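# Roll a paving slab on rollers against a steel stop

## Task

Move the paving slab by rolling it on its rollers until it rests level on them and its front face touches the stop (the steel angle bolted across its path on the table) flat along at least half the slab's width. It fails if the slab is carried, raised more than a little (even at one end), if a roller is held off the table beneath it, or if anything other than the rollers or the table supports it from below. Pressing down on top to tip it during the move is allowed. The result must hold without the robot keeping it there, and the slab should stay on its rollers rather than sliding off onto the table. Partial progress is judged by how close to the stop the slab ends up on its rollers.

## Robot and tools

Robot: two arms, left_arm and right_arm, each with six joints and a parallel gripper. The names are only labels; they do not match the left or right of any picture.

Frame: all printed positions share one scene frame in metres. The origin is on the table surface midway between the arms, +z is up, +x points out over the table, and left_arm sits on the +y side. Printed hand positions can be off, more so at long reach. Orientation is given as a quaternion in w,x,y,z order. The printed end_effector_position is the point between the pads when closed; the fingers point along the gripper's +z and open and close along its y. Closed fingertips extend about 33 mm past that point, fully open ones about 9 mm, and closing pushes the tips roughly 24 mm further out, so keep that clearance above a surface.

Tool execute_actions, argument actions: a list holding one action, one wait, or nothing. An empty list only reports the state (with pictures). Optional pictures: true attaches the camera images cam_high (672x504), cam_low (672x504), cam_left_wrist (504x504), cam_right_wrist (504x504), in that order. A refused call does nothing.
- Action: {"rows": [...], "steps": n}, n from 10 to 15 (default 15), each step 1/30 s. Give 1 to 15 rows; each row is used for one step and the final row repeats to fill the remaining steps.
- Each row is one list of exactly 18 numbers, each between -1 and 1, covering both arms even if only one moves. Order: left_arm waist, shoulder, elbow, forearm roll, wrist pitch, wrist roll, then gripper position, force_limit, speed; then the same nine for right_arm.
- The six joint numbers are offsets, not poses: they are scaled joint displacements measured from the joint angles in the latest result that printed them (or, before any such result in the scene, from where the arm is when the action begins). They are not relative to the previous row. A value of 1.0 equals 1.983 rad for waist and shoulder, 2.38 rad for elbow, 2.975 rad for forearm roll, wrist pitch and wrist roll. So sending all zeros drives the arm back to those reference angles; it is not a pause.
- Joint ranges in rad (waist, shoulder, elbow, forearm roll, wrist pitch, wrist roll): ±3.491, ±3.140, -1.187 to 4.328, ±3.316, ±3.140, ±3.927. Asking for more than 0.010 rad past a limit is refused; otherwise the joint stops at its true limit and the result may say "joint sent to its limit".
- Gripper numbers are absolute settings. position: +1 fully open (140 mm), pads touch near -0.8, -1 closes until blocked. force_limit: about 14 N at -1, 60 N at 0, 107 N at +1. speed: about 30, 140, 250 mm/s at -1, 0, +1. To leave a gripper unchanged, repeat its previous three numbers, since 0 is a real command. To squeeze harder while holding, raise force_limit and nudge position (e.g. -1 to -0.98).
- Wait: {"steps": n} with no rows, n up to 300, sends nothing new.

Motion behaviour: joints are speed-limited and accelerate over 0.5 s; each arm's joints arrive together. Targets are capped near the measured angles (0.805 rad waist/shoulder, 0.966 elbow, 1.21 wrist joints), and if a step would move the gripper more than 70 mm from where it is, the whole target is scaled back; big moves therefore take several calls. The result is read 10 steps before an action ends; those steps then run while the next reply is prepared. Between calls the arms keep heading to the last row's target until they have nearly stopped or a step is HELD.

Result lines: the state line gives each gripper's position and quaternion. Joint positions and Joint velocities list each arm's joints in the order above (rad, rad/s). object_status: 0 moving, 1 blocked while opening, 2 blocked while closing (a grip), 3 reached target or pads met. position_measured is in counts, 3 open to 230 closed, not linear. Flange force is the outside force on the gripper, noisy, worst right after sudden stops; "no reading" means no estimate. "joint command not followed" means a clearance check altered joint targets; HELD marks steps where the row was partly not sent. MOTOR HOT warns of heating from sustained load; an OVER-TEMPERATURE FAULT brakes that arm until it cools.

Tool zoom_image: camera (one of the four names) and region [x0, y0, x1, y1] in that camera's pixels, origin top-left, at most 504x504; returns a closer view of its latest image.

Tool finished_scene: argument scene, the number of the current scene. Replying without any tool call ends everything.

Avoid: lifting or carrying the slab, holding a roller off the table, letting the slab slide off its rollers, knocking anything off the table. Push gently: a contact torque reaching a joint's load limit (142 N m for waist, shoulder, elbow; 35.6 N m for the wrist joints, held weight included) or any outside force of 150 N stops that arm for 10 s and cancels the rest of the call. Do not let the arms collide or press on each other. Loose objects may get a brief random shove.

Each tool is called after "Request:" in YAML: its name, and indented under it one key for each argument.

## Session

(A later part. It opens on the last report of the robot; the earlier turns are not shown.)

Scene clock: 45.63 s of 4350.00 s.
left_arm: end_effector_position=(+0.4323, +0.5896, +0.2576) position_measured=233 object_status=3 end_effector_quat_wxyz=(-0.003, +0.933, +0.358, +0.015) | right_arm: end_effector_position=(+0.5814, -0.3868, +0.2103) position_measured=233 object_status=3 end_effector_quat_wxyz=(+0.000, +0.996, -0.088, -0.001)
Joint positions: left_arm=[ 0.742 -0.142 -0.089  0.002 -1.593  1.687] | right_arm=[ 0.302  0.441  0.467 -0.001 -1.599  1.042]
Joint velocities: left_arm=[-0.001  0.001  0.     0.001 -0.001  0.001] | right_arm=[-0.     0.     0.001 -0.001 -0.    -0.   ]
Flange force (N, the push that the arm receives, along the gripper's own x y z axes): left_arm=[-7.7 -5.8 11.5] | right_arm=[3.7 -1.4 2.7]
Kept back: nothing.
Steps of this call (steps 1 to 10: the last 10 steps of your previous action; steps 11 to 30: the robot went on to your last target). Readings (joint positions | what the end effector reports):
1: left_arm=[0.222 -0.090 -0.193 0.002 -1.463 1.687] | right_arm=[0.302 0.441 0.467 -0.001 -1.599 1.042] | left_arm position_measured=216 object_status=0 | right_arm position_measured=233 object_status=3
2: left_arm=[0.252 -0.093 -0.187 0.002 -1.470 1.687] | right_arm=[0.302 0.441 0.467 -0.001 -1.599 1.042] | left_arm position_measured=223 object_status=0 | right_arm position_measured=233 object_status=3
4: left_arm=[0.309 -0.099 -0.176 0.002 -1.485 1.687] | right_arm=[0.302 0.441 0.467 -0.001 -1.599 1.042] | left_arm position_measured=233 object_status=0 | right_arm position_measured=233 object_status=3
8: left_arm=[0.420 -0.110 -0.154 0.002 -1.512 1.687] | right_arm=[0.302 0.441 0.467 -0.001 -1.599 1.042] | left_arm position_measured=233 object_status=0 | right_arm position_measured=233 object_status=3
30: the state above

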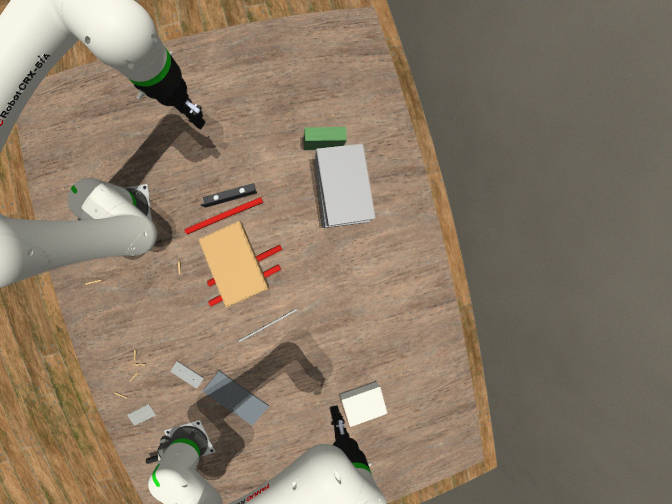

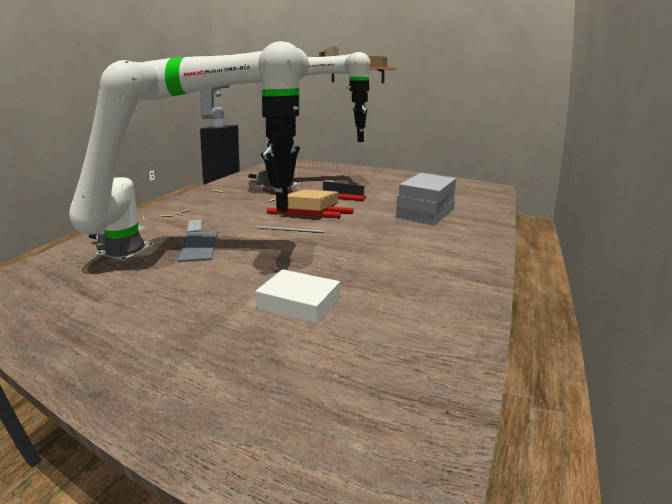

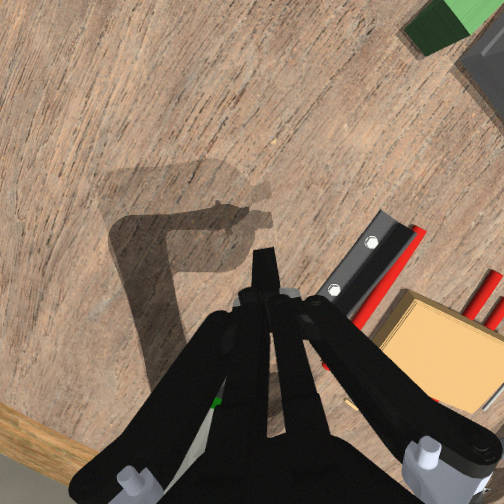

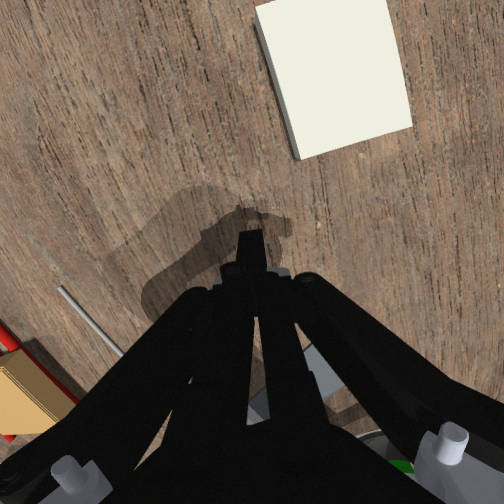

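Request:
execute_actions:
  actions:
    - {"rows":[[0,0,0,0,0,0,-1,0,0,0.357,0.145,0.132,0,-0.009,-0.088,-1,0,0]]}

Request:
execute_actions:
  actions:
    - {"steps":35}
  pictures: true

Scene clock: 46.63 s of 4350.00 s.
left_arm: end_effector_position=(+0.4323, +0.5896, +0.2576) position_measured=233 object_status=3 end_effector_quat_wxyz=(-0.003, +0.933, +0.358, +0.015) | right_arm: end_effector_position=(+0.5832, -0.3551, +0.2075) position_measured=233 object_status=3 end_effector_quat_wxyz=(+0.000, +0.997, -0.073, -0.001)
Joint positions: left_arm=[ 0.742 -0.142 -0.089  0.002 -1.593  1.687] | right_arm=[ 0.35   0.46   0.487 -0.001 -1.601  1.024]
Joint velocities: left_arm=[ 0.001 -0.001  0.001 -0.     0.    -0.   ] | right_arm=[ 0.66   0.269  0.294  0.001 -0.026 -0.241]
Flange force (N, the push that the arm receives, along the gripper's own x y z axes): left_arm=[-8.0 -4.6 11.0] | right_arm=[11.2 23.9 -3.9]
Steps of this call (steps 1 to 15: the robot went on to your last target; steps 16 to 25: nothing new was sent; steps 26 to 30: the first 5 steps of this action). Readings (joint positions | what the end effector reports):
26: left_arm=[0.742 -0.142 -0.089 0.002 -1.593 1.687] | right_arm=[0.302 0.441 0.467 -0.001 -1.599 1.042] | left_arm position_measured=233 object_status=3 | right_arm position_measured=233 object_status=3
27: left_arm=[0.742 -0.142 -0.089 0.002 -1.593 1.687] | right_arm=[0.306 0.442 0.467 -0.001 -1.599 1.040] | left_arm position_measured=233 object_status=3 | right_arm position_measured=233 object_status=3
29: left_arm=[0.742 -0.142 -0.089 0.002 -1.593 1.687] | right_arm=[0.329 0.452 0.478 -0.001 -1.600 1.032] | left_arm position_measured=233 object_status=3 | right_arm position_measured=233 object_status=3
30: the state above

Scene clock: 47.80 s of 4350.00 s.
left_arm: end_effector_position=(+0.4323, +0.5896, +0.2576) position_measured=233 object_status=3 end_effector_quat_wxyz=(-0.003, +0.933, +0.358, +0.015) | right_arm: end_effector_position=(+0.4307, +0.0690, +0.1579) position_measured=233 object_status=3 end_effector_quat_wxyz=(+0.001, +0.991, +0.131, -0.001)
Joint positions: left_arm=[ 0.742 -0.142 -0.089  0.002 -1.593  1.687] | right_arm=[ 1.     0.724  0.776 -0.001 -1.626  0.784]
Joint velocities: left_arm=[-0.     0.001 -0.001 -0.    -0.     0.001] | right_arm=[ 0.235  0.096  0.106 -0.001 -0.006 -0.086]
Flange force (N, the push that the arm receives, along the gripper's own x y z axes): left_arm=[-7.1 -5.0 10.5] | right_arm=[-2.8 -23.2 7.4]
Kept back: nothing.
Steps of this call (steps 1 to 10: the last 10 steps of your previous action; steps 11 to 35: the robot went on to your last target). Readings (joint positions | what the end effector reports):
1: left_arm=[0.742 -0.142 -0.089 0.002 -1.593 1.687] | right_arm=[0.372 0.469 0.497 -0.001 -1.601 1.016] | left_arm position_measured=233 object_status=3 | right_arm position_measured=233 object_status=3
2: left_arm=[0.742 -0.142 -0.089 0.002 -1.593 1.687] | right_arm=[0.393 0.477 0.506 -0.001 -1.602 1.008] | left_arm position_measured=233 object_status=3 | right_arm position_measured=233 object_status=3
4: left_arm=[0.742 -0.142 -0.089 0.002 -1.593 1.687] | right_arm=[0.432 0.493 0.524 -0.001 -1.604 0.994] | left_arm position_measured=233 object_status=3 | right_arm position_measured=233 object_status=3
8: left_arm=[0.742 -0.142 -0.089 0.002 -1.593 1.687] | right_arm=[0.510 0.525 0.558 -0.001 -1.607 0.965] | left_arm position_measured=233 object_status=3 | right_arm position_measured=233 object_status=3
35: the state above

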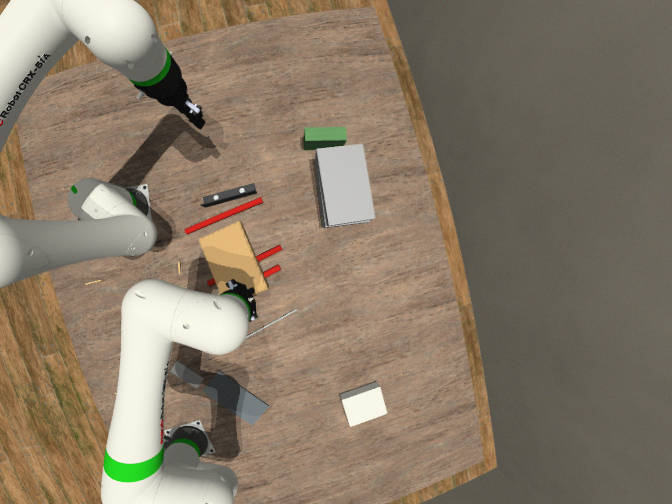

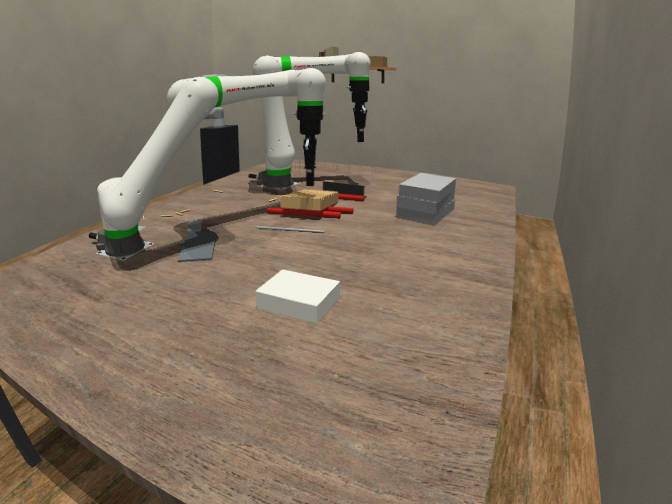

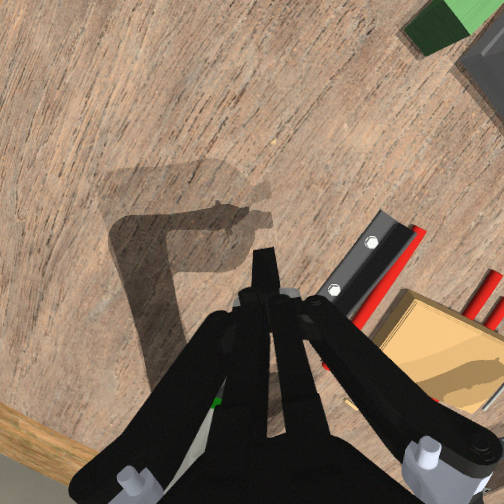

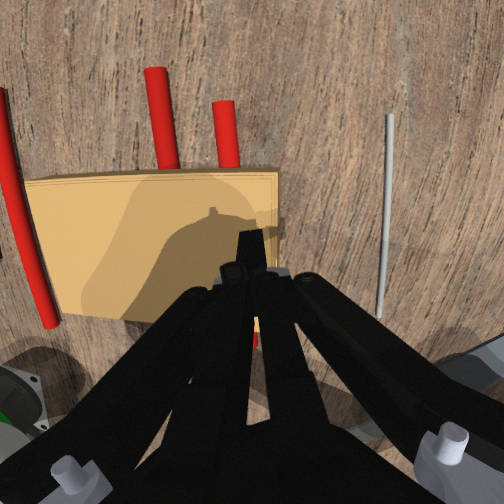

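Request:
execute_actions:
  actions:
    - {"rows":[[0,0,0,0,0,0,-1,0,0,0.005,0.004,-0.042,0,0.038,-0.001,-1,0,0]]}

Request:
execute_actions:
  actions:
    - {"steps":18}

Scene clock: 48.27 s of 4350.00 s.
left_arm: end_effector_position=(+0.4323, +0.5896, +0.2576) position_measured=233 object_status=3 end_effector_quat_wxyz=(-0.003, +0.933, +0.358, +0.015) | right_arm: end_effector_position=(+0.4268, +0.0771, +0.1321) position_measured=233 object_status=3 end_effector_quat_wxyz=(-0.001, +0.991, +0.134, -0.000)
Joint positions: left_arm=[ 0.742 -0.142 -0.089  0.002 -1.593  1.687] | right_arm=[ 1.01   0.73   0.726 -0.001 -1.566  0.78 ]
Joint velocities: left_arm=[-0.     0.     0.001 -0.     0.    -0.001] | right_arm=[ 0.     0.038 -0.66  -0.001  0.686 -0.001]
Flange force (N, the push that the arm receives, along the gripper's own x y z axes): left_arm=[-9.9 -7.2 12.2] | right_arm=[-8.1 5.2 -1.8]
Steps of this call (steps 1 to 9: the robot went on to your last target; steps 10 to 14: the first 5 steps of this action). Readings (joint positions | what the end effector reports):
10: left_arm=[0.742 -0.142 -0.089 0.002 -1.593 1.687] | right_arm=[1.010 0.728 0.781 -0.001 -1.626 0.780] | left_arm position_measured=233 object_status=3 | right_arm position_measured=233 object_status=3
11: left_arm=[0.742 -0.142 -0.089 0.002 -1.593 1.687] | right_arm=[1.010 0.728 0.777 -0.001 -1.622 0.780] | left_arm position_measured=233 object_status=3 | right_arm position_measured=233 object_status=3
13: left_arm=[0.742 -0.142 -0.089 0.002 -1.593 1.687] | right_arm=[1.010 0.729 0.749 -0.001 -1.590 0.780] | left_arm position_measured=233 object_status=3 | right_arm position_measured=233 object_status=3
14: the state above

Scene clock: 48.87 s of 4350.00 s.
left_arm: end_effector_position=(+0.4323, +0.5896, +0.2576) position_measured=233 object_status=3 end_effector_quat_wxyz=(-0.003, +0.933, +0.358, +0.015) | right_arm: end_effector_position=(+0.4274, +0.0772, +0.1094) position_measured=233 object_status=3 end_effector_quat_wxyz=(-0.001, +0.991, +0.135, +0.000)
Joint positions: left_arm=[ 0.742 -0.142 -0.089  0.002 -1.593  1.687] | right_arm=[ 1.01   0.732  0.676 -0.001 -1.512  0.781]
Joint velocities: left_arm=[ 0. -0.  0.  0. -0.  0.] | right_arm=[ 0.001  0.001 -0.002 -0.001 -0.001 -0.   ]
Flange force (N, the push that the arm receives, along the gripper's own x y z axes): left_arm=[-8.5 -9.4 11.6] | right_arm=[4.3 -5.8 -5.3]
Kept back: nothing.
Steps of this call (steps 1 to 10: the last 10 steps of your previous action; steps 11 to 18: the robot went on to your last target). Readings (joint positions | what the end effector reports):
1: left_arm=[0.742 -0.142 -0.089 0.002 -1.593 1.687] | right_arm=[1.010 0.731 0.706 -0.001 -1.545 0.780] | left_arm position_measured=233 object_status=3 | right_arm position_measured=233 object_status=3
2: left_arm=[0.742 -0.142 -0.089 0.002 -1.593 1.687] | right_arm=[1.010 0.732 0.691 -0.001 -1.530 0.781] | left_arm position_measured=233 object_status=3 | right_arm position_measured=233 object_status=3
4: left_arm=[0.742 -0.142 -0.089 0.002 -1.593 1.687] | right_arm=[1.010 0.732 0.678 -0.001 -1.515 0.781] | left_arm position_measured=233 object_status=3 | right_arm position_measured=233 object_status=3
8: left_arm=[0.742 -0.142 -0.089 0.002 -1.593 1.687] | right_arm=[1.010 0.732 0.676 -0.001 -1.513 0.781] | left_arm position_measured=233 object_status=3 | right_arm position_measured=233 object_status=3
18: the state above

Just touching. Pressing down about 1 cm slowly.

Request:
execute_actions:
  actions:
    - {"rows":[[0,0,0,0,0,0,-1,0,0,0,0,-0.002,0,0.0016,0,-1,0,0],[0,0,0,0,0,0,-1,0,0,0,0,-0.004,0,0.003,0,-1,0,0],[0,0,0,0,0,0,-1,0,0,0,0,-0.006,0,0.005,0,-1,0,0],[0,0,0,0,0,0,-1,0,0,0,0,-0.008,0,0.0065,0,-1,0,0],[0,0,0,0,0,0,-1,0,0,0,0,-0.010,0,0.008,0,-1,0,0]]}

Request:
execute_actions:
  actions:
    - {"steps":18}
  pictures: true

Request:
zoom_image:
  camera: "cam_low"
  region: [240,160,400,240]

Scene clock: 49.40 s of 4350.00 s.
left_arm: end_effector_position=(+0.4323, +0.5896, +0.2576) position_measured=233 object_status=3 end_effector_quat_wxyz=(-0.003, +0.933, +0.358, +0.015) | right_arm: end_effector_position=(+0.4272, +0.0770, +0.1045) position_measured=233 object_status=3 end_effector_quat_wxyz=(-0.001, +0.991, +0.135, +0.000)
Joint positions: left_arm=[ 0.742 -0.142 -0.089  0.002 -1.593  1.687] | right_arm=[ 1.01   0.732  0.665 -0.001 -1.501  0.781]
Joint velocities: left_arm=[ 0.    -0.    -0.002 -0.    -0.001  0.   ] | right_arm=[-0.001 -0.001 -0.119  0.     0.121 -0.   ]
Flange force (N, the push that the arm receives, along the gripper's own x y z axes): left_arm=[-6.6 -6.8 8.4] | right_arm=[9.7 -6.3 -12.1]
Steps of this call (steps 1 to 11: the robot went on to your last target; steps 12 to 16: the first 5 steps of this action). Readings (joint positions | what the end effector reports):
12: left_arm=[0.742 -0.142 -0.089 0.002 -1.593 1.687] | right_arm=[1.010 0.732 0.676 -0.001 -1.512 0.781] | left_arm position_measured=233 object_status=3 | right_arm position_measured=233 object_status=3
13: left_arm=[0.742 -0.142 -0.089 0.002 -1.593 1.687] | right_arm=[1.010 0.732 0.674 -0.001 -1.511 0.781] | left_arm position_measured=233 object_status=3 | right_arm position_measured=233 object_status=3
15: left_arm=[0.742 -0.142 -0.089 0.002 -1.593 1.687] | right_arm=[1.010 0.732 0.668 -0.001 -1.505 0.781] | left_arm position_measured=233 object_status=3 | right_arm position_measured=233 object_status=3
16: the state above

Scene clock: 50.00 s of 4350.00 s.
left_arm: end_effector_position=(+0.4323, +0.5896, +0.2576) position_measured=233 object_status=3 end_effector_quat_wxyz=(-0.003, +0.933, +0.358, +0.015) | right_arm: end_effector_position=(+0.4271, +0.0766, +0.0992) position_measured=233 object_status=3 end_effector_quat_wxyz=(-0.001, +0.991, +0.135, +0.000)
Joint positions: left_arm=[ 0.742 -0.142 -0.089  0.002 -1.593  1.687] | right_arm=[ 1.009  0.732  0.652 -0.001 -1.489  0.781]
Joint velocities: left_arm=[ 0.     0.    -0.     0.    -0.001  0.   ] | right_arm=[-0.001 -0.001  0.001 -0.    -0.001 -0.   ]
Flange force (N, the push that the arm receives, along the gripper's own x y z axes): left_arm=[-6.9 -5.0 10.6] | right_arm=[11.1 -3.2 -7.2]
Kept back: nothing.
Steps of this call (steps 1 to 10: the last 10 steps of your previous action; steps 11 to 18: the robot went on to your last target). Readings (joint positions | what the end effector reports):
1: left_arm=[0.742 -0.142 -0.089 0.002 -1.593 1.687] | right_arm=[1.009 0.732 0.660 -0.001 -1.497 0.781] | left_arm position_measured=233 object_status=3 | right_arm position_measured=233 object_status=3
2: left_arm=[0.742 -0.142 -0.089 0.002 -1.593 1.687] | right_arm=[1.009 0.732 0.657 -0.001 -1.493 0.781] | left_arm position_measured=233 object_status=3 | right_arm position_measured=233 object_status=3
4: left_arm=[0.742 -0.142 -0.089 0.002 -1.593 1.687] | right_arm=[1.009 0.732 0.654 -0.001 -1.490 0.781] | left_arm position_measured=233 object_status=3 | right_arm position_measured=233 object_status=3
8: left_arm=[0.742 -0.142 -0.089 0.002 -1.593 1.687] | right_arm=[1.009 0.732 0.652 -0.001 -1.489 0.781] | left_arm position_measured=233 object_status=3 | right_arm position_measured=233 object_status=3
18: the state above

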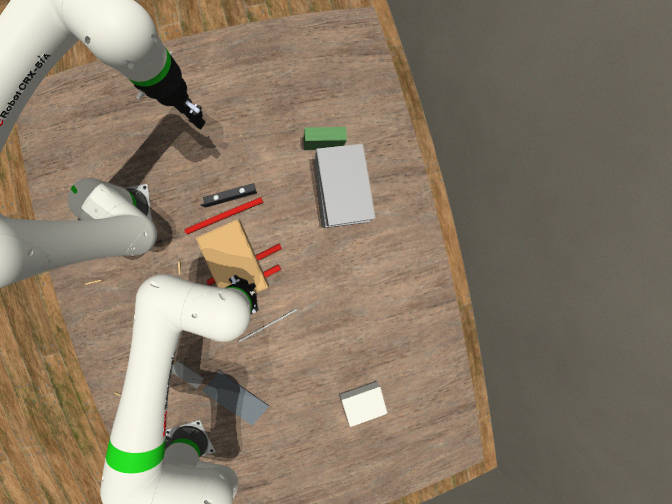

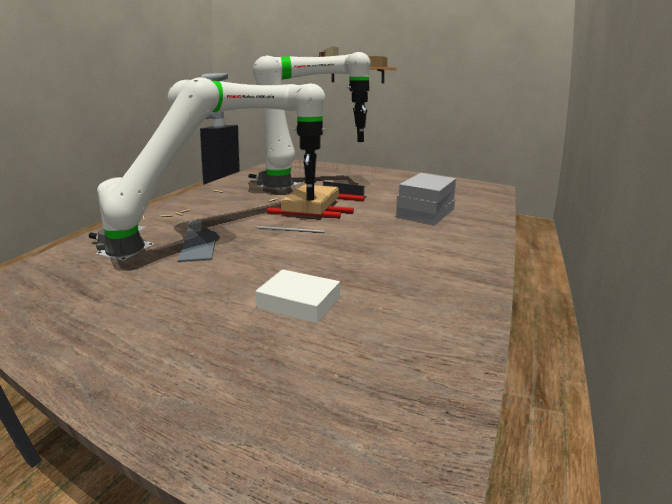

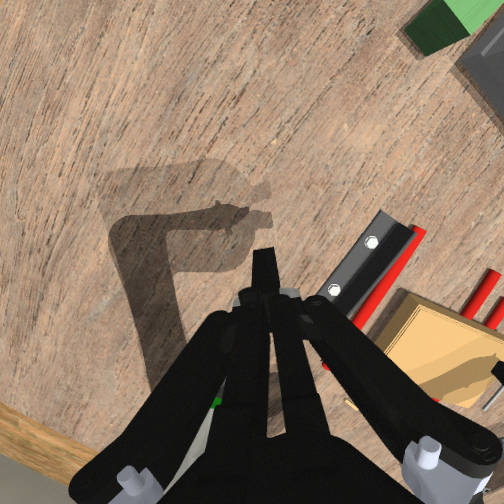

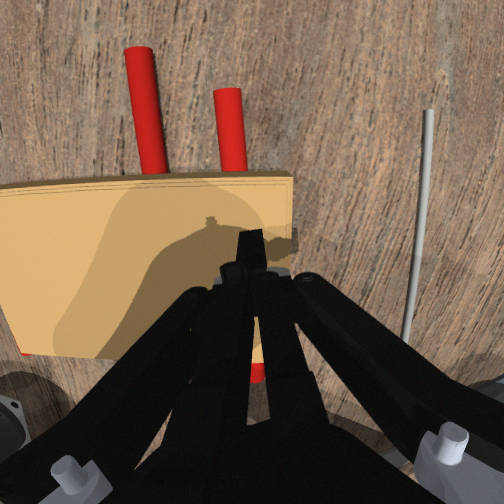

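Region (240, 160, 400, 240) of cam_low's 672x504 image, scaled by 3.150, with more detail than that image has.

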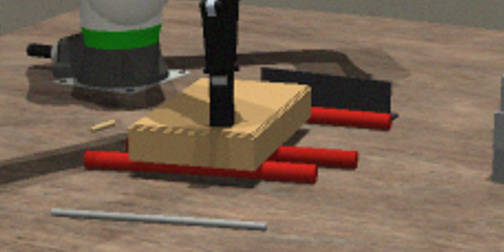

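Request:
execute_actions:
  actions:
    - {"rows":[[0,0,0,0,0,0,-1,0,0,0,0,-0.002,0,0.0016,0,-1,0,0],[0,0,0,0,0,0,-1,0,0,0,0,-0.004,0,0.003,0,-1,0,0],[0,0,0,0,0,0,-1,0,0,0,0,-0.006,0,0.005,0,-1,0,0],[0,0,0,0,0,0,-1,0,0,0,0,-0.008,0,0.0065,0,-1,0,0]]}

Request:
execute_actions:
  actions:
    - {"steps":18}
  pictures: true

Request:
zoom_image:
  camera: "cam_low"
  region: [240,160,400,240]

Scene clock: 50.73 s of 4350.00 s.
left_arm: end_effector_position=(+0.4323, +0.5896, +0.2576) position_measured=233 object_status=3 end_effector_quat_wxyz=(-0.003, +0.933, +0.358, +0.015) | right_arm: end_effector_position=(+0.4270, +0.0766, +0.0960) position_measured=233 object_status=3 end_effector_quat_wxyz=(-0.002, +0.991, +0.135, +0.001)
Joint positions: left_arm=[ 0.742 -0.142 -0.089  0.002 -1.593  1.687] | right_arm=[ 1.01   0.73   0.642 -0.001 -1.478  0.781]
Joint velocities: left_arm=[-0.    -0.001  0.    -0.    -0.     0.001] | right_arm=[ 0.006 -0.025 -0.1    0.003  0.106 -0.   ]
Flange force (N, the push that the arm receives, along the gripper's own x y z axes): left_arm=[-8.2 -7.2 11.9] | right_arm=[-23.2 -1.5 -115.8]
Steps of this call (steps 1 to 15: the robot went on to your last target; steps 16 to 17: nothing new was sent; steps 18 to 22: the first 5 steps of this action). Readings (joint positions | what the end effector reports):
18: left_arm=[0.742 -0.142 -0.089 0.002 -1.593 1.687] | right_arm=[1.009 0.732 0.652 -0.001 -1.489 0.781] | left_arm position_measured=233 object_status=3 | right_arm position_measured=233 object_status=3
19: left_arm=[0.742 -0.142 -0.089 0.002 -1.593 1.687] | right_arm=[1.009 0.732 0.651 -0.001 -1.487 0.781] | left_arm position_measured=233 object_status=3 | right_arm position_measured=233 object_status=3
21: left_arm=[0.742 -0.142 -0.089 0.002 -1.593 1.687] | right_arm=[1.010 0.731 0.645 -0.001 -1.482 0.781] | left_arm position_measured=233 object_status=3 | right_arm position_measured=233 object_status=3
22: the state above

Scene clock: 60.80 s of 4350.00 s.
left_arm: end_effector_position=(+0.4323, +0.5896, +0.2576) position_measured=233 object_status=3 end_effector_quat_wxyz=(-0.003, +0.933, +0.358, +0.015) | right_arm: end_effector_position=(+0.4273, +0.0771, +0.0982) position_measured=233 object_status=3 end_effector_quat_wxyz=(-0.003, +0.991, +0.135, +0.002)
Joint positions: left_arm=[ 0.742 -0.142 -0.089  0.002 -1.593  1.687] | right_arm=[ 1.01   0.727  0.642 -0.    -1.477  0.781]
Joint velocities: left_arm=[-0.    -0.001  0.001 -0.    -0.001 -0.001] | right_arm=[-0.001 -0.001  0.001 -0.     0.    -0.   ]
Flange force (N, the push that the arm receives, along the gripper's own x y z axes): left_arm=[-8.8 -6.8 10.0] | right_arm=[-4.8 -2.8 -19.0]
FORCE FAULT: contact force on the right arm reached its limit, and that arm stopped for 10 seconds. The contact can be on any part of that arm, not only on its tool. That arm's remaining commands of this call were not run. That arm holds still and accepts commands again. Move the arm away from the contact; if what it grips holds it there, let go first. Pushing or pulling that hard again can fault the arm again.
Kept back: nothing.
The stop of the right arm began at step 2 of this call (marked STOPPED below). From that step on that arm followed nothing that you had sent. 9 of its steps, steps kept back included, did not run and will not run. Nothing is kept back now, and the robot has no last target.
Steps of this call (steps 1 to 10: the last 10 steps of your previous action; steps 11 to 18: the robot went on to your last target; steps 19 to 302: the stop continued). Readings (joint positions | what the end effector reports):
1: left_arm=[0.742 -0.142 -0.089 0.002 -1.593 1.687] | right_arm=[1.010 0.728 0.642 -0.000 -1.477 0.781] | left_arm position_measured=233 object_status=3 | right_arm position_measured=233 object_status=3
2: left_arm=[0.742 -0.142 -0.089 0.002 -1.593 1.687] | right_arm=[1.010 0.727 0.642 -0.000 -1.477 0.781] | left_arm position_measured=233 object_status=3 | right_arm position_measured=233 object_status=3 STOPPED (the right arm)
4: left_arm=[0.742 -0.142 -0.089 0.002 -1.593 1.687] | right_arm=[1.010 0.727 0.642 -0.000 -1.477 0.781] | left_arm position_measured=233 object_status=3 | right_arm position_measured=233 object_status=3
8: left_arm=[0.742 -0.142 -0.089 0.002 -1.593 1.687] | right_arm=[1.010 0.727 0.642 -0.000 -1.477 0.781] | left_arm position_measured=233 object_status=3 | right_arm position_measured=233 object_status=3
302: the state above

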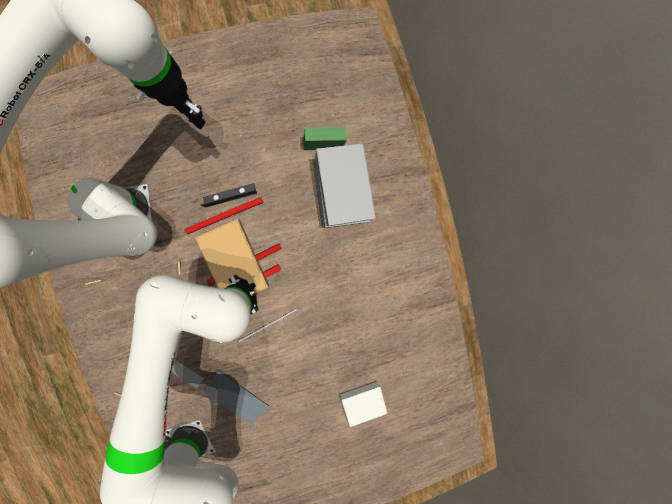

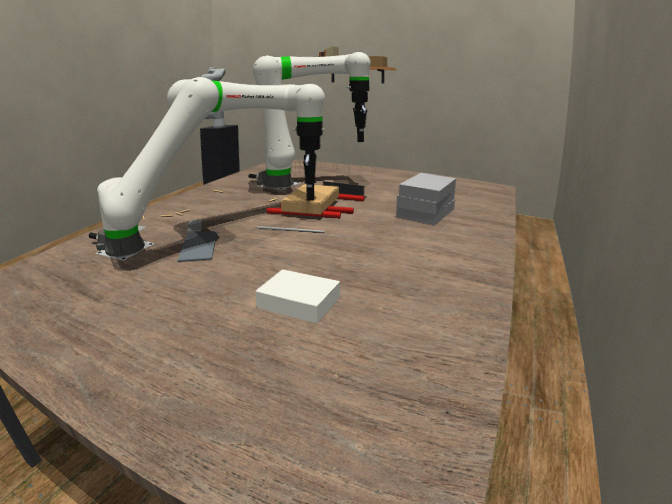

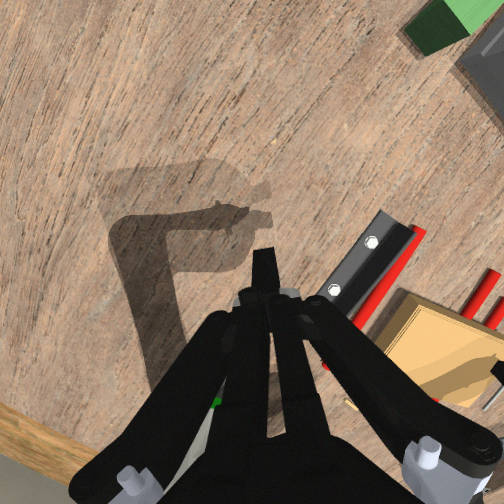

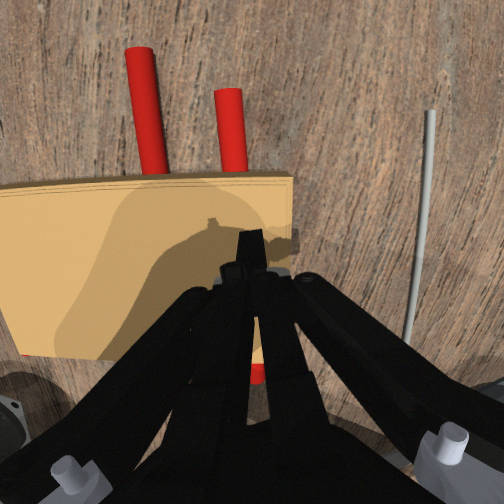

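Region (240, 160, 400, 240) of cam_low's 672x504 image, scaled by 3.150, with more detail than that image has.

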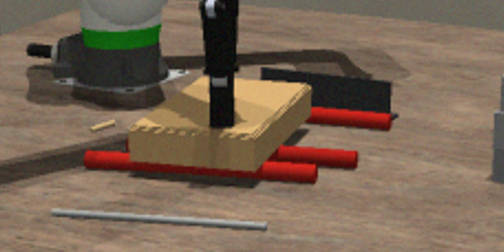

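Request:
execute_actions:
  actions:
    - {"rows":[[0,0,0,0,0,0,-1,0,0,0.001,0.002,0.003,0,-0.001,-0.001,-1,0,0],[0,0,0,0,0,0,-1,0,0,0.002,0.0045,0.0065,0,-0.002,-0.0015,-1,0,0],[0,0,0,0,0,0,-1,0,0,0.0035,0.007,0.010,0,-0.003,-0.002,-1,0,0],[0,0,0,0,0,0,-1,0,0,0.005,0.010,0.014,0,-0.0045,-0.003,-1,0,0],[0,0,0,0,0,0,-1,0,0,0.006,0.0125,0.0178,0,-0.0055,-0.004,-1,0,0],[0,0,0,0,0,0,-1,0,0,0.0075,0.015,0.0215,0,-0.007,-0.005,-1,0,0],[0,0,0,0,0,0,-1,0,0,0.009,0.018,0.0255,0,-0.008,-0.006,-1,0,0],[0,0,0,0,0,0,-1,0,0,0.0105,0.021,0.030,0,-0.0095,-0.007,-1,0,0]]}

Request:
execute_actions:
  actions:
    - {"steps":20}
  pictures: true

Request:
zoom_image:
  camera: "cam_low"
  region: [240,160,400,240]

Scene clock: 62.10 s of 4350.00 s.
left_arm: end_effector_position=(+0.4323, +0.5896, +0.2576) position_measured=233 object_status=3 end_effector_quat_wxyz=(-0.003, +0.933, +0.358, +0.015) | right_arm: end_effector_position=(+0.4262, +0.0826, +0.0984) position_measured=233 object_status=3 end_effector_quat_wxyz=(-0.004, +0.991, +0.135, +0.002)
Joint positions: left_arm=[ 0.742 -0.142 -0.089  0.002 -1.593  1.687] | right_arm=[ 1.015  0.738  0.66  -0.    -1.484  0.776]
Joint velocities: left_arm=[ 0.    -0.002  0.001  0.001  0.    -0.001] | right_arm=[ 0.064  0.125  0.207 -0.    -0.081 -0.054]
Flange force (N, the push that the arm receives, along the gripper's own x y z axes): left_arm=[-3.8 -5.1 8.3] | right_arm=[-7.3 -0.7 -11.4]
Steps of this call (steps 1 to 34: nothing new was sent; steps 35 to 39: the first 5 steps of this action). Readings (joint positions | what the end effector reports):
35: left_arm=[0.742 -0.142 -0.089 0.002 -1.593 1.687] | right_arm=[1.010 0.727 0.642 -0.000 -1.477 0.781] | left_arm position_measured=233 object_status=3 | right_arm position_measured=233 object_status=3
36: left_arm=[0.742 -0.142 -0.089 0.002 -1.593 1.687] | right_arm=[1.010 0.728 0.644 -0.000 -1.478 0.781] | left_arm position_measured=233 object_status=3 | right_arm position_measured=233 object_status=3
38: left_arm=[0.742 -0.142 -0.089 0.002 -1.593 1.687] | right_arm=[1.013 0.734 0.653 -0.000 -1.482 0.778] | left_arm position_measured=233 object_status=3 | right_arm position_measured=233 object_status=3
39: the state above

Scene clock: 62.77 s of 4350.00 s.
left_arm: end_effector_position=(+0.4323, +0.5896, +0.2576) position_measured=233 object_status=3 end_effector_quat_wxyz=(-0.003, +0.933, +0.358, +0.015) | right_arm: end_effector_position=(+0.4223, +0.0988, +0.0994) position_measured=233 object_status=3 end_effector_quat_wxyz=(-0.004, +0.991, +0.135, +0.003)
Joint positions: left_arm=[ 0.742 -0.142 -0.089  0.002 -1.593  1.687] | right_arm=[ 1.031  0.769  0.714 -0.    -1.506  0.76 ]
Joint velocities: left_arm=[-0.    -0.001 -0.001 -0.    -0.001 -0.001] | right_arm=[ 0.002 -0.     0.001  0.002  0.001 -0.001]
Flange force (N, the push that the arm receives, along the gripper's own x y z axes): left_arm=[-9.1 -4.8 10.3] | right_arm=[16.3 -3.2 -16.3]
Kept back: nothing.
Steps of this call (steps 1 to 10: the last 10 steps of your previous action; steps 11 to 20: the robot went on to your last target). Readings (joint positions | what the end effector reports):
1: left_arm=[0.742 -0.142 -0.089 0.002 -1.593 1.687] | right_arm=[1.017 0.742 0.667 -0.000 -1.487 0.774] | left_arm position_measured=233 object_status=3 | right_arm position_measured=233 object_status=3
2: left_arm=[0.742 -0.142 -0.089 0.002 -1.593 1.687] | right_arm=[1.019 0.747 0.675 -0.000 -1.490 0.772] | left_arm position_measured=233 object_status=3 | right_arm position_measured=233 object_status=3
4: left_arm=[0.742 -0.142 -0.089 0.002 -1.593 1.687] | right_arm=[1.024 0.757 0.693 -0.000 -1.497 0.767] | left_arm position_measured=233 object_status=3 | right_arm position_measured=233 object_status=3
8: left_arm=[0.742 -0.142 -0.089 0.002 -1.593 1.687] | right_arm=[1.030 0.768 0.712 -0.000 -1.505 0.761] | left_arm position_measured=233 object_status=3 | right_arm position_measured=233 object_status=3
20: the state above

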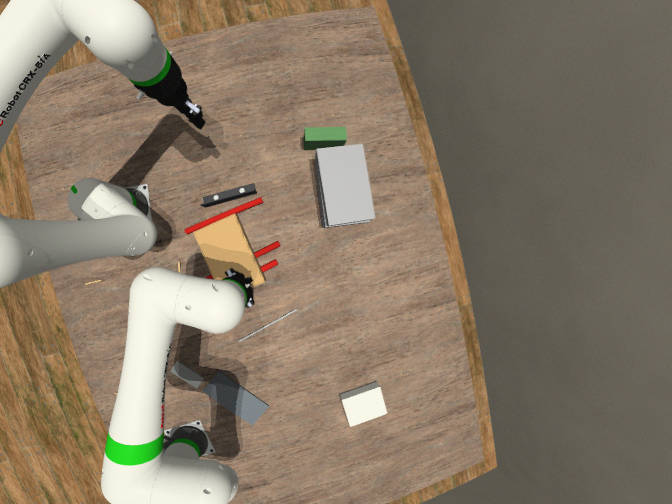

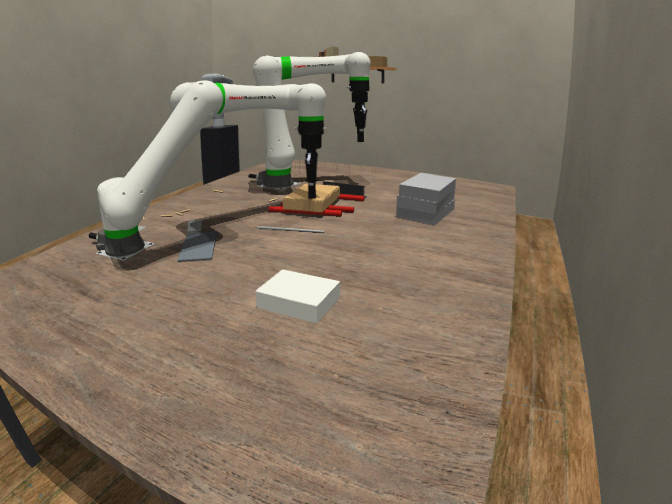

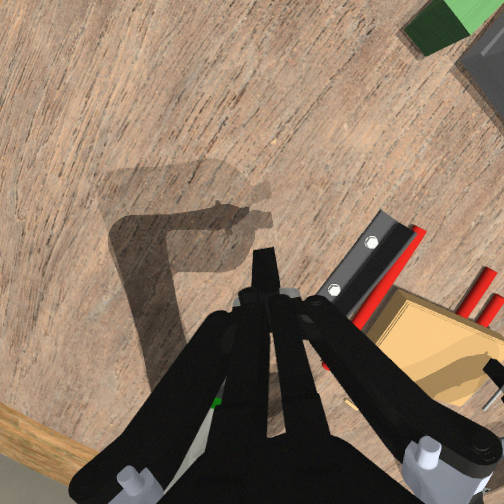

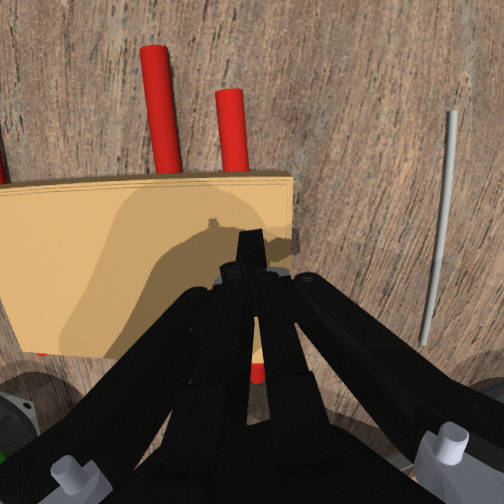

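Region (240, 160, 400, 240) of cam_low's 672x504 image, scaled by 3.150, with more detail than that image has.

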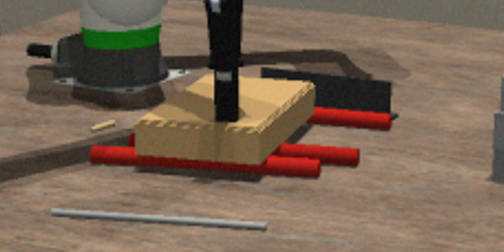

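Request:
execute_actions:
  actions:
    - {"rows":[[0,0,0,0,0,0,-1,0,0,0.001,0.002,0.0025,0,-0.001,-0.001,-1,0,0],[0,0,0,0,0,0,-1,0,0,0.0025,0.005,0.0065,0,-0.002,-0.0015,-1,0,0],[0,0,0,0,0,0,-1,0,0,0.004,0.008,0.0105,0,-0.003,-0.0025,-1,0,0],[0,0,0,0,0,0,-1,0,0,0.0055,0.011,0.0145,0,-0.004,-0.0035,-1,0,0],[0,0,0,0,0,0,-1,0,0,0.007,0.014,0.0185,0,-0.0055,-0.0045,-1,0,0],[0,0,0,0,0,0,-1,0,0,0.0085,0.017,0.0225,0,-0.0065,-0.0055,-1,0,0],[0,0,0,0,0,0,-1,0,0,0.0105,0.0215,0.0285,0,-0.0085,-0.007,-1,0,0]]}

Request:
execute_actions:
  actions:
    - {"steps":20}
  pictures: true

Request:
zoom_image:
  camera: "cam_high"
  region: [160,160,360,360]

Scene clock: 63.63 s of 4350.00 s.
left_arm: end_effector_position=(+0.4323, +0.5896, +0.2576) position_measured=233 object_status=3 end_effector_quat_wxyz=(-0.003, +0.933, +0.358, +0.015) | right_arm: end_effector_position=(+0.4207, +0.1046, +0.0990) position_measured=233 object_status=3 end_effector_quat_wxyz=(-0.004, +0.991, +0.135, +0.003)
Joint positions: left_arm=[ 0.742 -0.142 -0.089  0.002 -1.593  1.687] | right_arm=[ 1.036  0.78   0.732 -0.    -1.512  0.755]
Joint velocities: left_arm=[ 0.001 -0.001 -0.001  0.    -0.001  0.001] | right_arm=[ 0.071  0.137  0.218  0.001 -0.074 -0.064]
Flange force (N, the push that the arm receives, along the gripper's own x y z axes): left_arm=[-7.7 -5.7 10.4] | right_arm=[9.8 6.5 -17.7]
Steps of this call (steps 1 to 15: the robot went on to your last target; steps 16 to 21: nothing new was sent; steps 22 to 26: the first 5 steps of this action). Readings (joint positions | what the end effector reports):
22: left_arm=[0.742 -0.142 -0.089 0.002 -1.593 1.687] | right_arm=[1.031 0.769 0.714 -0.000 -1.506 0.760] | left_arm position_measured=233 object_status=3 | right_arm position_measured=233 object_status=3
23: left_arm=[0.742 -0.142 -0.089 0.002 -1.593 1.687] | right_arm=[1.031 0.770 0.715 -0.000 -1.507 0.759] | left_arm position_measured=233 object_status=3 | right_arm position_measured=233 object_status=3
25: left_arm=[0.742 -0.142 -0.089 0.002 -1.593 1.687] | right_arm=[1.034 0.776 0.725 -0.000 -1.510 0.757] | left_arm position_measured=233 object_status=3 | right_arm position_measured=233 object_status=3
26: the state above

Scene clock: 64.30 s of 4350.00 s.
left_arm: end_effector_position=(+0.4323, +0.5896, +0.2576) position_measured=233 object_status=3 end_effector_quat_wxyz=(-0.003, +0.933, +0.358, +0.015) | right_arm: end_effector_position=(+0.4161, +0.1194, +0.0978) position_measured=233 object_status=3 end_effector_quat_wxyz=(-0.004, +0.991, +0.135, +0.003)
Joint positions: left_arm=[ 0.742 -0.142 -0.089  0.002 -1.593  1.687] | right_arm=[ 1.051  0.811  0.781 -0.    -1.531  0.74 ]
Joint velocities: left_arm=[ 0.    -0.001 -0.    -0.     0.     0.001] | right_arm=[-0.     0.    -0.001 -0.     0.     0.   ]
Flange force (N, the push that the arm receives, along the gripper's own x y z axes): left_arm=[-7.4 -5.9 11.7] | right_arm=[17.1 0.1 -29.6]
Kept back: nothing.
Steps of this call (steps 1 to 10: the last 10 steps of your previous action; steps 11 to 20: the robot went on to your last target). Readings (joint positions | what the end effector reports):
1: left_arm=[0.742 -0.142 -0.089 0.002 -1.593 1.687] | right_arm=[1.039 0.785 0.740 -0.000 -1.515 0.752] | left_arm position_measured=233 object_status=3 | right_arm position_measured=233 object_status=3
2: left_arm=[0.742 -0.142 -0.089 0.002 -1.593 1.687] | right_arm=[1.042 0.790 0.748 -0.000 -1.518 0.750] | left_arm position_measured=233 object_status=3 | right_arm position_measured=233 object_status=3
4: left_arm=[0.742 -0.142 -0.089 0.002 -1.593 1.687] | right_arm=[1.047 0.802 0.766 -0.000 -1.525 0.744] | left_arm position_measured=233 object_status=3 | right_arm position_measured=233 object_status=3
8: left_arm=[0.742 -0.142 -0.089 0.002 -1.593 1.687] | right_arm=[1.051 0.810 0.780 -0.000 -1.531 0.740] | left_arm position_measured=233 object_status=3 | right_arm position_measured=233 object_status=3
20: the state above

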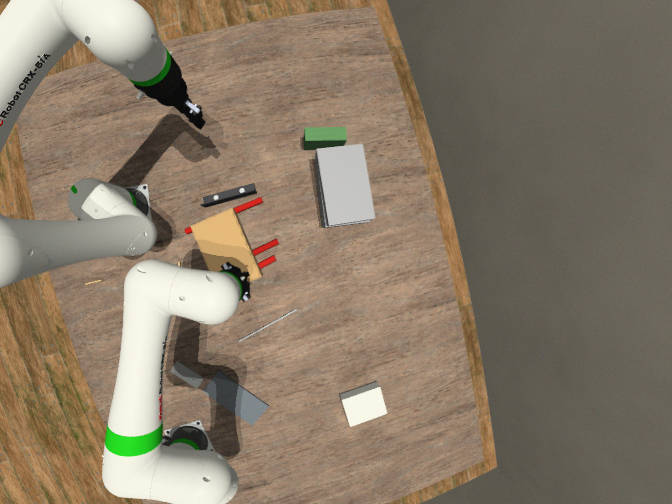

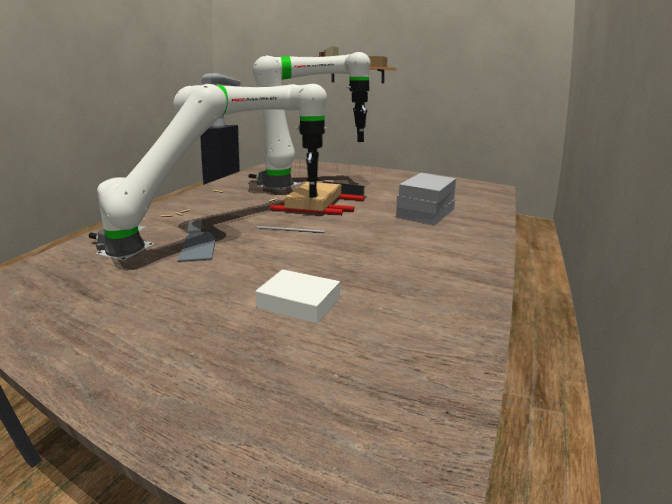

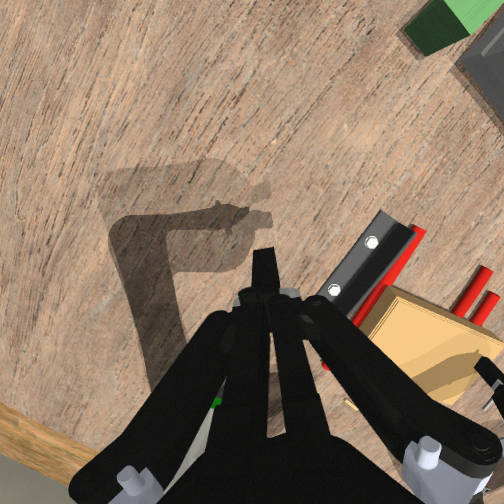

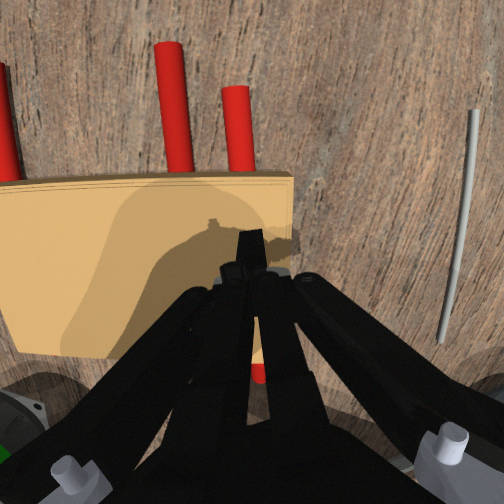

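Region (160, 160, 360, 360) of cam_high's 672x504 image, scaled by 2.520, with more detail than that image has.

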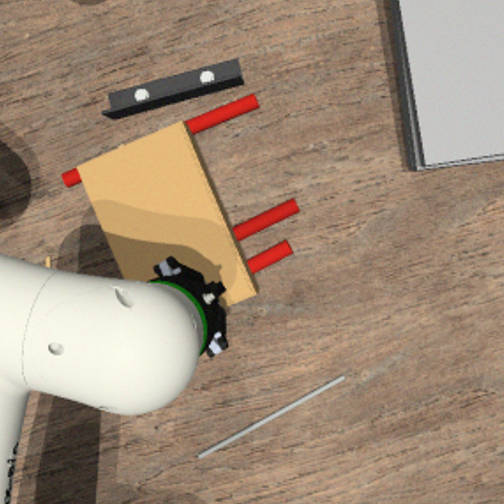

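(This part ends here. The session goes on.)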